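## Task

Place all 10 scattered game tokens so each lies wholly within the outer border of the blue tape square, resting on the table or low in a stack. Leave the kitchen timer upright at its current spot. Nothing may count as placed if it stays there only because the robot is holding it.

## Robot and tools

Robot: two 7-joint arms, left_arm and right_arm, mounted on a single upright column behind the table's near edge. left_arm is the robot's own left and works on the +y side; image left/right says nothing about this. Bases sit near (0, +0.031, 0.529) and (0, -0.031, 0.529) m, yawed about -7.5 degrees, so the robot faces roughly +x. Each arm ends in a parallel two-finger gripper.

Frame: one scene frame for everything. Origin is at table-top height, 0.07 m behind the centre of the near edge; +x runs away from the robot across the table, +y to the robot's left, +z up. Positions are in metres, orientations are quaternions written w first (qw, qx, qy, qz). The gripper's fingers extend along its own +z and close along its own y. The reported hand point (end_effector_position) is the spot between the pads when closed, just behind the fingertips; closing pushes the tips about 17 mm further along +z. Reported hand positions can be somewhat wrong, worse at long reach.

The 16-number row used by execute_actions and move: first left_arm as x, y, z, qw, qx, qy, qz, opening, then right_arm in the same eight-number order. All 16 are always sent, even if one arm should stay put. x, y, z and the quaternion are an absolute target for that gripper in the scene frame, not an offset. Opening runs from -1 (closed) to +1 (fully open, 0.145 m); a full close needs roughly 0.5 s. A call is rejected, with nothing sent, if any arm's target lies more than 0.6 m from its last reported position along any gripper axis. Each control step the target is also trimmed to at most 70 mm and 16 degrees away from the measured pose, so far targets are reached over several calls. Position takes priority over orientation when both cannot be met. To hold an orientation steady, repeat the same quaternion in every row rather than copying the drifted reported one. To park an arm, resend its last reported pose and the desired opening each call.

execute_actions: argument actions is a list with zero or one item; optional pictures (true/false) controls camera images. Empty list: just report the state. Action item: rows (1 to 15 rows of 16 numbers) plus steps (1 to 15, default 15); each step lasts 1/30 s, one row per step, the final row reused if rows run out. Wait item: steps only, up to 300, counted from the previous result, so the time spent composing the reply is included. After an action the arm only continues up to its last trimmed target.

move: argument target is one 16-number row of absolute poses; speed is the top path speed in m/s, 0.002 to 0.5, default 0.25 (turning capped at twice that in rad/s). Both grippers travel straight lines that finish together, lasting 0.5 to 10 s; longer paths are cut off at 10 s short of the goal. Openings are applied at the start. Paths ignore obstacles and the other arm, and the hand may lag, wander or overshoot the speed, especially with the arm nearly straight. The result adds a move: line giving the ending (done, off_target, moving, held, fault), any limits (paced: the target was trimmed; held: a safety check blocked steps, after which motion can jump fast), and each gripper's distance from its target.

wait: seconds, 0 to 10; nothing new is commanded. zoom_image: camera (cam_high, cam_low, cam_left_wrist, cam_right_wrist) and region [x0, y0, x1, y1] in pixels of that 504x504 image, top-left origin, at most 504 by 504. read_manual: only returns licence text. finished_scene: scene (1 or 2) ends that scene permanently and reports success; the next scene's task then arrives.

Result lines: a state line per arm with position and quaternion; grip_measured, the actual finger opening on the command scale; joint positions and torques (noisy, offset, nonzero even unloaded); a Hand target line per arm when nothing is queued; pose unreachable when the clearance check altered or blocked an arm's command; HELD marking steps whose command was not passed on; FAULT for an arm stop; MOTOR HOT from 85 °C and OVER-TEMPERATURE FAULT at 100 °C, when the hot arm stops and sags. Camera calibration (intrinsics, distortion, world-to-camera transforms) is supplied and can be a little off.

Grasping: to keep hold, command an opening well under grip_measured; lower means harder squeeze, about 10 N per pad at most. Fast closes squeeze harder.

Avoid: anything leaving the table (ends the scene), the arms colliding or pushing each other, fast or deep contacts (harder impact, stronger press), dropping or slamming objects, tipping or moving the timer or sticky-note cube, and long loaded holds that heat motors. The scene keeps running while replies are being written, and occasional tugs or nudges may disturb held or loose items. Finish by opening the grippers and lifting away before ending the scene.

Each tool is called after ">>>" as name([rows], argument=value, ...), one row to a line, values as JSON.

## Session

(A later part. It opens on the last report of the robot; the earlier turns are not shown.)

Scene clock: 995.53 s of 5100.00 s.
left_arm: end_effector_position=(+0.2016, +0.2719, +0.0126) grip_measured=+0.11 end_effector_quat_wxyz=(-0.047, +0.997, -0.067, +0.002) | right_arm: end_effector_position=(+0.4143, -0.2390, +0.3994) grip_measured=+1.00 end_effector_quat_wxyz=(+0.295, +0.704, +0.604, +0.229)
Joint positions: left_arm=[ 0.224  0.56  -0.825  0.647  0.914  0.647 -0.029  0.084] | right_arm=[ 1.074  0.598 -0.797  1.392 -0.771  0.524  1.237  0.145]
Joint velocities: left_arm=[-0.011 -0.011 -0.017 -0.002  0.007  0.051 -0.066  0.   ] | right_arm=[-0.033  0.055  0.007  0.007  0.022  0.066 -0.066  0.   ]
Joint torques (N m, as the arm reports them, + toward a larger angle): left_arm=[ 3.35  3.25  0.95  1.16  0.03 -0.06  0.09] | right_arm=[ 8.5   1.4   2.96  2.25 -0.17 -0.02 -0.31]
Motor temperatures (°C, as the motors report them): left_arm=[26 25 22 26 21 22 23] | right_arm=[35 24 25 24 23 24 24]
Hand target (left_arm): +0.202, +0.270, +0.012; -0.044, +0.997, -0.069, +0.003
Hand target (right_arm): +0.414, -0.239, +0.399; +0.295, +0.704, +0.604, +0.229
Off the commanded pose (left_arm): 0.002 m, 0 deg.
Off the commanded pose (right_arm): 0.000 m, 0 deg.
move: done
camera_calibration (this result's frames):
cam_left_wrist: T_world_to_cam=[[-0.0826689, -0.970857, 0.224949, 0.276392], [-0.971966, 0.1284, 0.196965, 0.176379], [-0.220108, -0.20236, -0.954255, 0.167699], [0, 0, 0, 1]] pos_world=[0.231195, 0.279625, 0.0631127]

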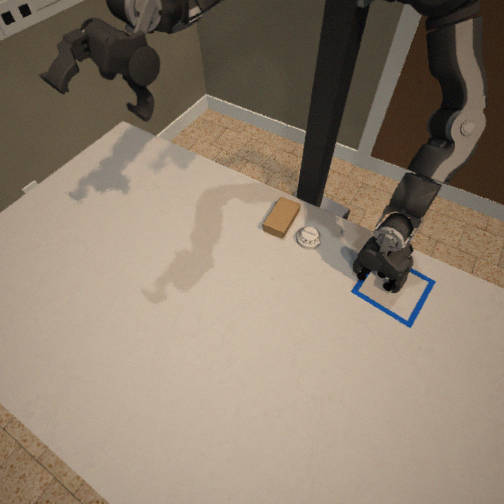

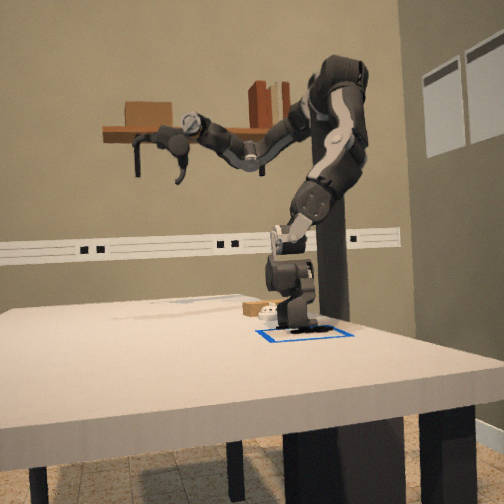

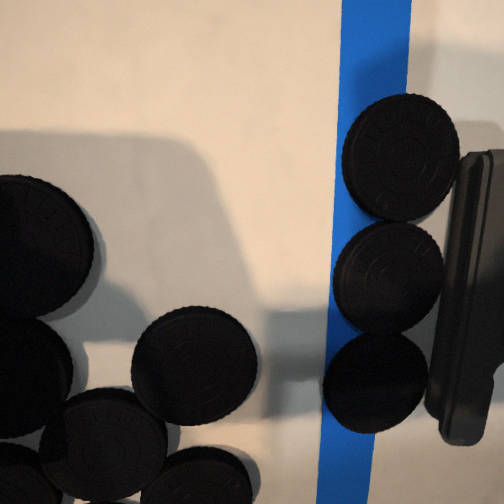

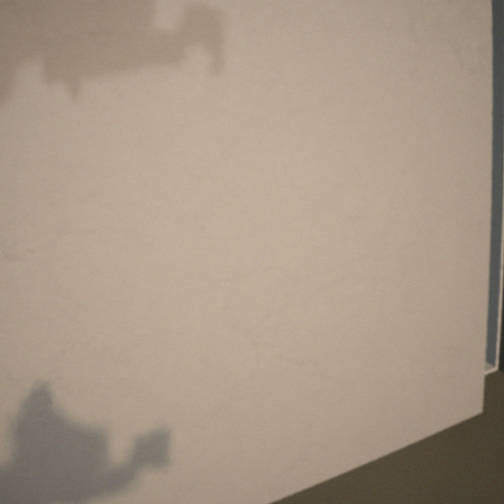

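>>> move(target=[0.2081,0.2871,0.0126,-0.0435,0.9966,-0.0697,0.0030,0.111,0.4143,-0.2390,0.3994,0.295,0.704,0.604,0.229,1], speed=0.04)

>>> move(target=[0.2060,0.2780,0.0200,-0.0435,0.9966,-0.0697,0.0030,0.111,0.4143,-0.2390,0.3994,0.295,0.704,0.604,0.229,1], speed=0.05)

>>> move(target=[0.1900,0.3000,0.1200,-0.0435,0.9966,-0.0697,0.0030,0.111,0.4143,-0.2390,0.3994,0.295,0.704,0.604,0.229,1], speed=0.12)

Scene clock: 1006.53 s of 5100.00 s.
left_arm: end_effector_position=(+0.2082, +0.2892, +0.0130) grip_measured=+0.11 end_effector_quat_wxyz=(-0.047, +0.997, -0.068, +0.003) | right_arm: end_effector_position=(+0.4143, -0.2390, +0.3994) grip_measured=+1.00 end_effector_quat_wxyz=(+0.295, +0.704, +0.604, +0.229)
Joint positions: left_arm=[ 0.281  0.562 -0.87   0.532  0.888  0.611  0.071  0.084] | right_arm=[ 1.074  0.598 -0.797  1.392 -0.771  0.524  1.237  0.145]
Joint velocities: left_arm=[ 0.011  0.011  0.007 -0.022 -0.022 -0.007  0.066 -0.   ] | right_arm=[-0.055  0.033  0.012  0.002  0.022  0.022 -0.007  0.   ]
Joint torques (N m, as the arm reports them, + toward a larger angle): left_arm=[ 3.51  3.33  0.79  0.71  0.05 -0.06  0.07] | right_arm=[ 8.49  1.43  2.95  2.24 -0.18 -0.03 -0.32]
Motor temperatures (°C, as the motors report them): left_arm=[26 25 22 25 21 22 23] | right_arm=[35 24 25 24 23 24 24]
Hand target (left_arm): +0.208, +0.287, +0.013; -0.044, +0.997, -0.070, +0.003
Hand target (right_arm): +0.414, -0.239, +0.399; +0.295, +0.704, +0.604, +0.229
Off the commanded pose (left_arm): 0.002 m, 0 deg.
Off the commanded pose (right_arm): 0.000 m, 0 deg.
After step 90, 7.30 s passed at rest.
move: done
camera_calibration (this result's frames):
cam_left_wrist: T_world_to_cam=[[-0.0832123, -0.970789, 0.225043, 0.293744], [-0.972041, 0.128828, 0.196316, 0.180423], [-0.219573, -0.202415, -0.954367, 0.17298], [0, 0, 0, 1]] pos_world=[0.237804, 0.296934, 0.0635612]

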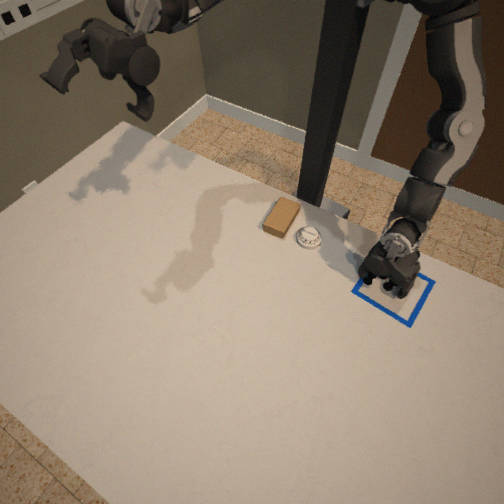

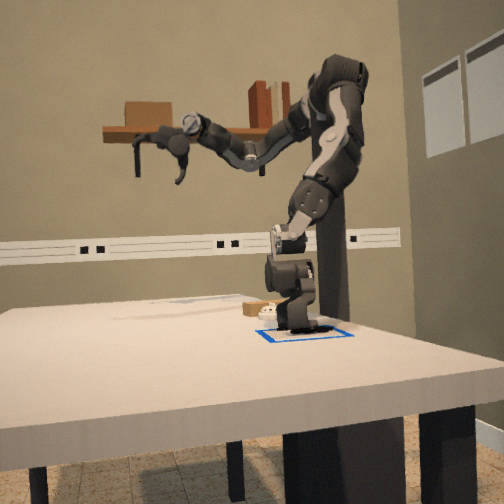

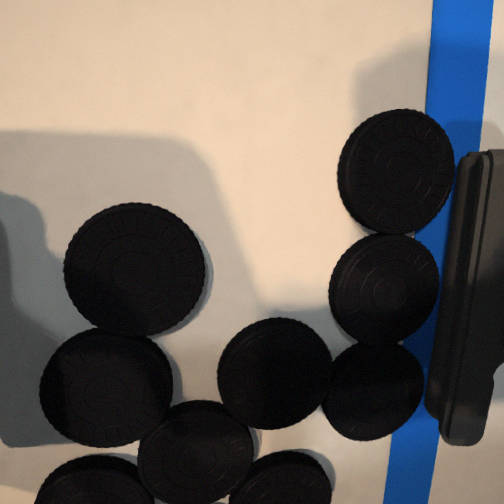

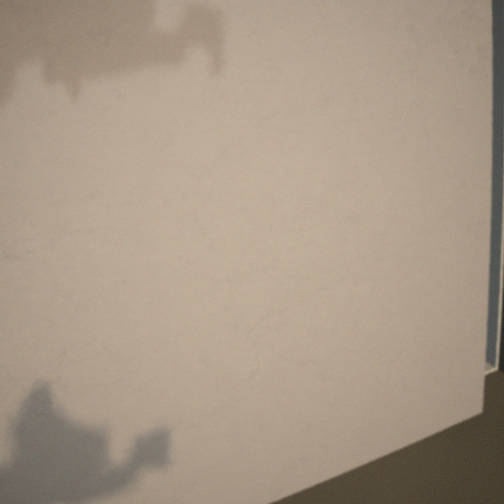

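Scene clock: 1007.23 s of 5100.00 s.
left_arm: end_effector_position=(+0.2065, +0.2757, +0.0200) grip_measured=+0.11 end_effector_quat_wxyz=(-0.040, +0.997, -0.072, +0.004) | right_arm: end_effector_position=(+0.4143, -0.2390, +0.3994) grip_measured=+1.00 end_effector_quat_wxyz=(+0.295, +0.704, +0.604, +0.229)
Joint positions: left_arm=[ 0.226  0.596 -0.825  0.687  0.917  0.666 -0.007  0.084] | right_arm=[ 1.074  0.598 -0.797  1.392 -0.771  0.524  1.237  0.145]
Joint velocities: left_arm=[-0.099 -0.121 -0.002 -0.022  0.007 -0.022 -0.081 -0.   ] | right_arm=[-0.055 -0.055 -0.007  0.017 -0.007 -0.051  0.007 -0.   ]
Joint torques (N m, as the arm reports them, + toward a larger angle): left_arm=[ 2.62  4.05  2.04  1.35  0.17  0.11 -0.31] | right_arm=[ 8.5   1.46  2.96  2.29 -0.17 -0.03 -0.31]
Motor temperatures (°C, as the motors report them): left_arm=[26 25 22 25 21 22 23] | right_arm=[35 24 25 24 23 24 24]
Hand target (left_arm): +0.205, +0.277, +0.020; -0.043, +0.997, -0.070, +0.002
Hand target (right_arm): +0.414, -0.239, +0.399; +0.295, +0.704, +0.604, +0.229
Off the commanded pose (left_arm): 0.002 m, 0 deg.
Off the commanded pose (right_arm): 0.000 m, 0 deg.
move: done
camera_calibration (this result's frames):
cam_left_wrist: T_world_to_cam=[[-0.0917097, -0.966747, 0.238725, 0.279322], [-0.9713, 0.139683, 0.192524, 0.176032], [-0.219467, -0.214217, -0.951811, 0.179667], [0, 0, 0, 1]] pos_world=[0.236027, 0.283933, 0.0704375]

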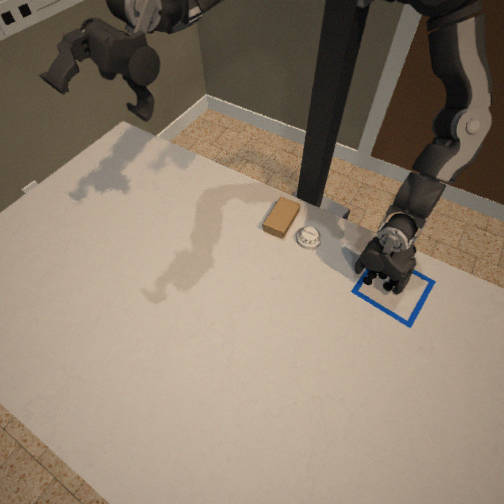

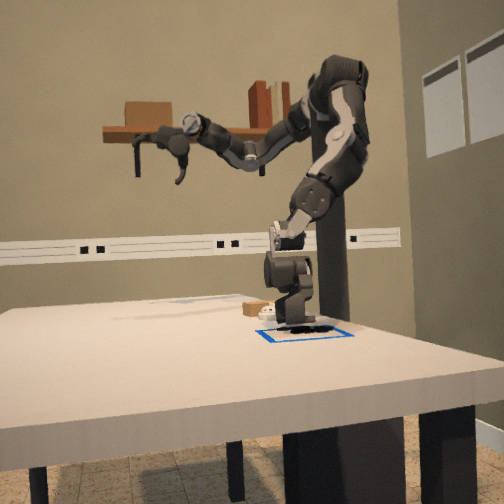

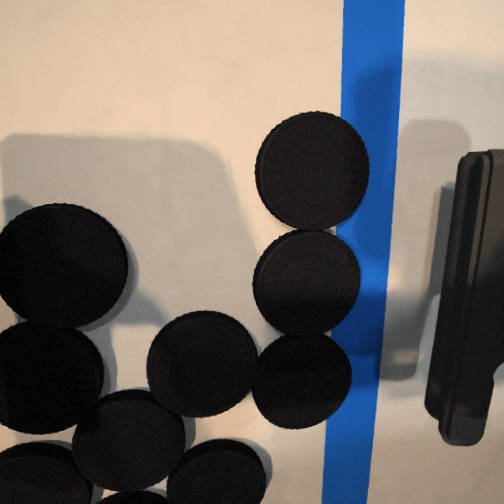

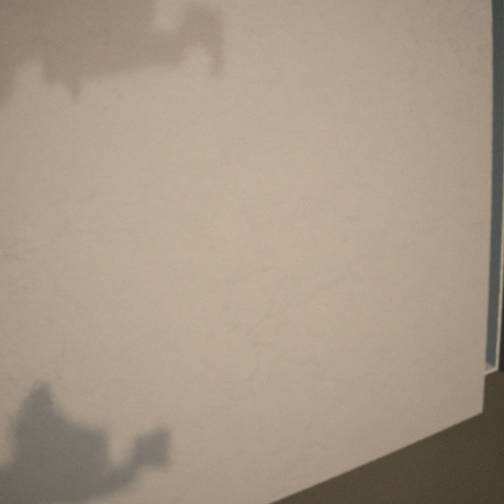

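Scene clock: 1008.40 s of 5100.00 s.
left_arm: end_effector_position=(+0.1861, +0.3000, +0.1198) grip_measured=+0.11 end_effector_quat_wxyz=(-0.041, +0.997, -0.070, -0.001) | right_arm: end_effector_position=(+0.4143, -0.2390, +0.3994) grip_measured=+1.00 end_effector_quat_wxyz=(+0.295, +0.704, +0.604, +0.229)
Joint positions: left_arm=[ 0.021  1.109 -0.806  1.429  1.434  0.786 -0.346  0.084] | right_arm=[ 1.074  0.598 -0.797  1.392 -0.771  0.524  1.237  0.145]
Joint velocities: left_arm=[-0.011 -0.033  0.002 -0.022  0.066  0.051 -0.081 -0.   ] | right_arm=[-0.011 -0.033  0.012  0.012 -0.066 -0.007 -0.007 -0.   ]
Joint torques (N m, as the arm reports them, + toward a larger angle): left_arm=[ 1.93  4.61  2.64  1.39  0.15  0.05 -0.3 ] | right_arm=[ 8.46  1.42  2.94  2.28 -0.17 -0.03 -0.31]
Motor temperatures (°C, as the motors report them): left_arm=[26 25 22 25 21 22 23] | right_arm=[35 24 25 24 23 24 24]
Hand target (left_arm): +0.185, +0.299, +0.119; -0.041, +0.997, -0.070, -0.003
Hand target (right_arm): +0.414, -0.239, +0.399; +0.295, +0.704, +0.604, +0.229
Off the commanded pose (left_arm): 0.004 m, 1 deg.
Off the commanded pose (right_arm): 0.000 m, 0 deg.
joint sent to its limit (left arm) — the command would take joint 6 (wrist pitch) past its upper limit, so that joint was sent only as far as its limit.
move: off_target (left_arm)
camera_calibration (this result's frames):
cam_left_wrist: T_world_to_cam=[[-0.084822, -0.96776, 0.237161, 0.27636], [-0.969805, 0.134807, 0.203237, 0.133495], [-0.228656, -0.212761, -0.949973, 0.276463], [0, 0, 0, 1]] pos_world=[0.216121, 0.308275, 0.169959]

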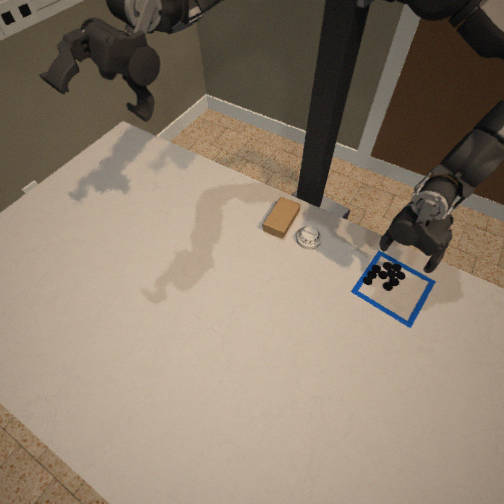

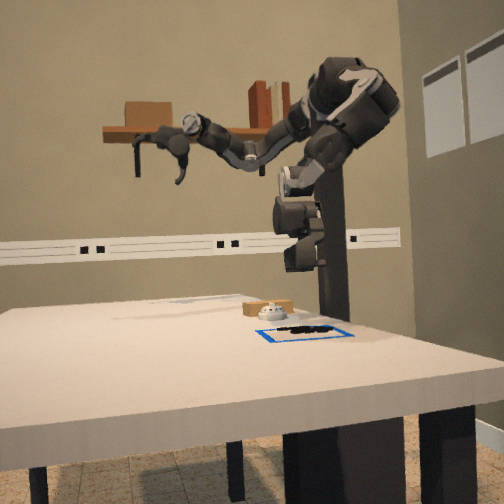

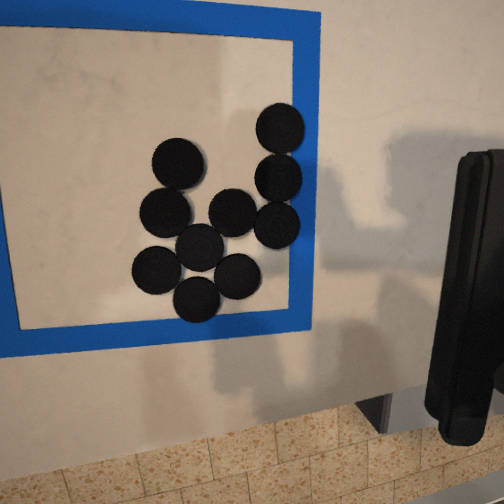

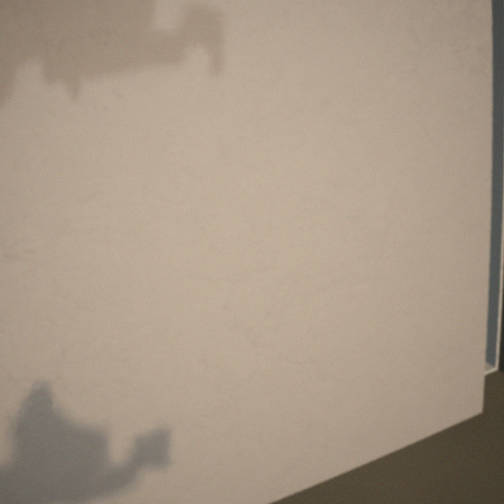

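>>> move(target=[0.3000,0.2000,0.2600,0.0,0.9397,0.0,0.3420,0.111,0.4143,-0.2390,0.3994,0.295,0.704,0.604,0.229,1], speed=0.25)

>>> zoom_image(camera="cam_high", region=[285, 205, 445, 335])

Scene clock: 1017.50 s of 5100.00 s.
left_arm: end_effector_position=(+0.2980, +0.1996, +0.2597) grip_measured=+0.11 end_effector_quat_wxyz=(+0.002, +0.941, -0.011, +0.339) | right_arm: end_effector_position=(+0.4143, -0.2390, +0.3994) grip_measured=+1.00 end_effector_quat_wxyz=(+0.295, +0.704, +0.604, +0.229)
Joint positions: left_arm=[ 0.007  1.103 -0.512  2.004  1.53   0.447 -0.816  0.084] | right_arm=[ 1.074  0.598 -0.797  1.392 -0.771  0.524  1.237  0.145]
Joint velocities: left_arm=[-0.077  0.011  0.007 -0.012  0.037 -0.051  0.022  0.   ] | right_arm=[ 0.011  0.011 -0.017 -0.007 -0.007  0.037  0.022  0.   ]
Joint torques (N m, as the arm reports them, + toward a larger angle): left_arm=[ 3.04  3.46  3.66  2.49 -0.16 -0.26 -0.27] | right_arm=[ 8.52  1.43  2.92  2.26 -0.17 -0.03 -0.31]
Motor temperatures (°C, as the motors report them): left_arm=[26 26 23 25 21 22 23] | right_arm=[35 24 25 24 23 24 24]
Hand target (left_arm): +0.299, +0.200, +0.260; +0.000, +0.940, -0.009, +0.341
Hand target (right_arm): +0.414, -0.239, +0.399; +0.295, +0.704, +0.604, +0.229
Off the commanded pose (left_arm): 0.002 m, 1 deg.
Off the commanded pose (right_arm): 0.000 m, 0 deg.
After step 90, 4.33 s passed at rest.
move: done
camera_calibration (this result's frames):
cam_left_wrist: T_world_to_cam=[[-0.185782, -0.944658, 0.270383, 0.1723], [-0.878433, 0.0363787, -0.476478, 0.396055], [0.440272, -0.326035, -0.836577, 0.207446], [0, 0, 0, 1]] pos_world=[0.288586, 0.215992, 0.315669]

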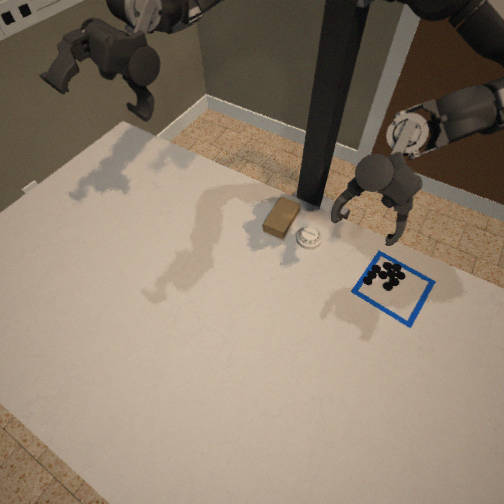

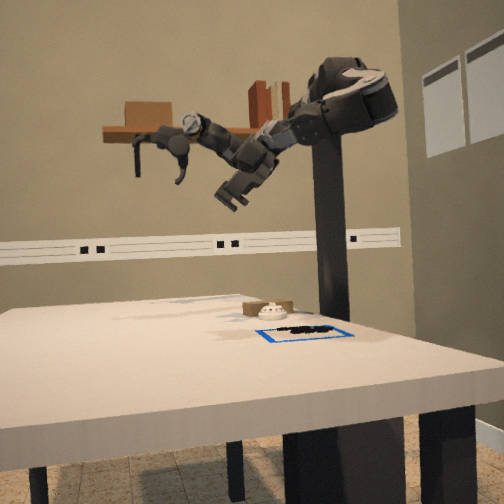

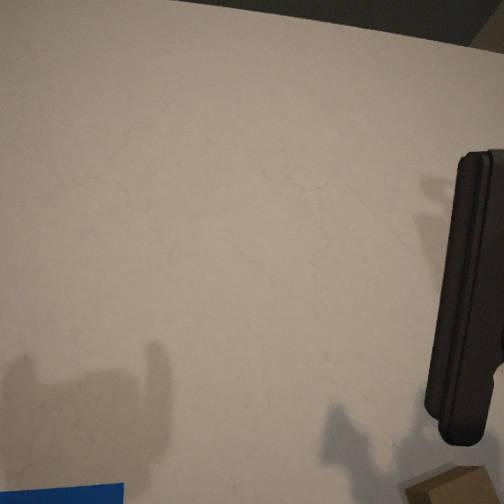

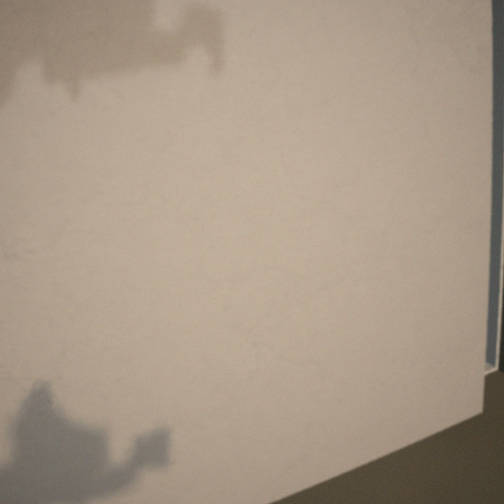

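Region (285, 205, 445, 335) of cam_high's 504x504 image, scaled by 3.150, with more detail than that image has; it fills the top 410 rows of this view, and the rest is white.

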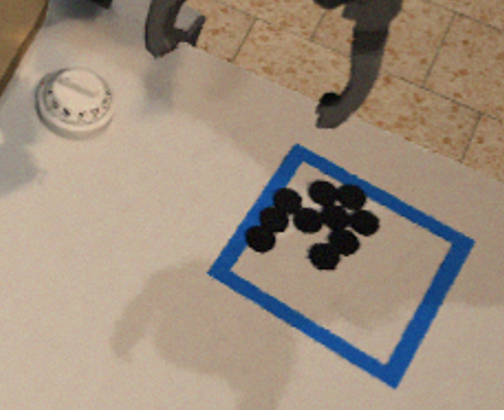

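>>> finished_scene(scene=1)

The scene is finished: the task was done.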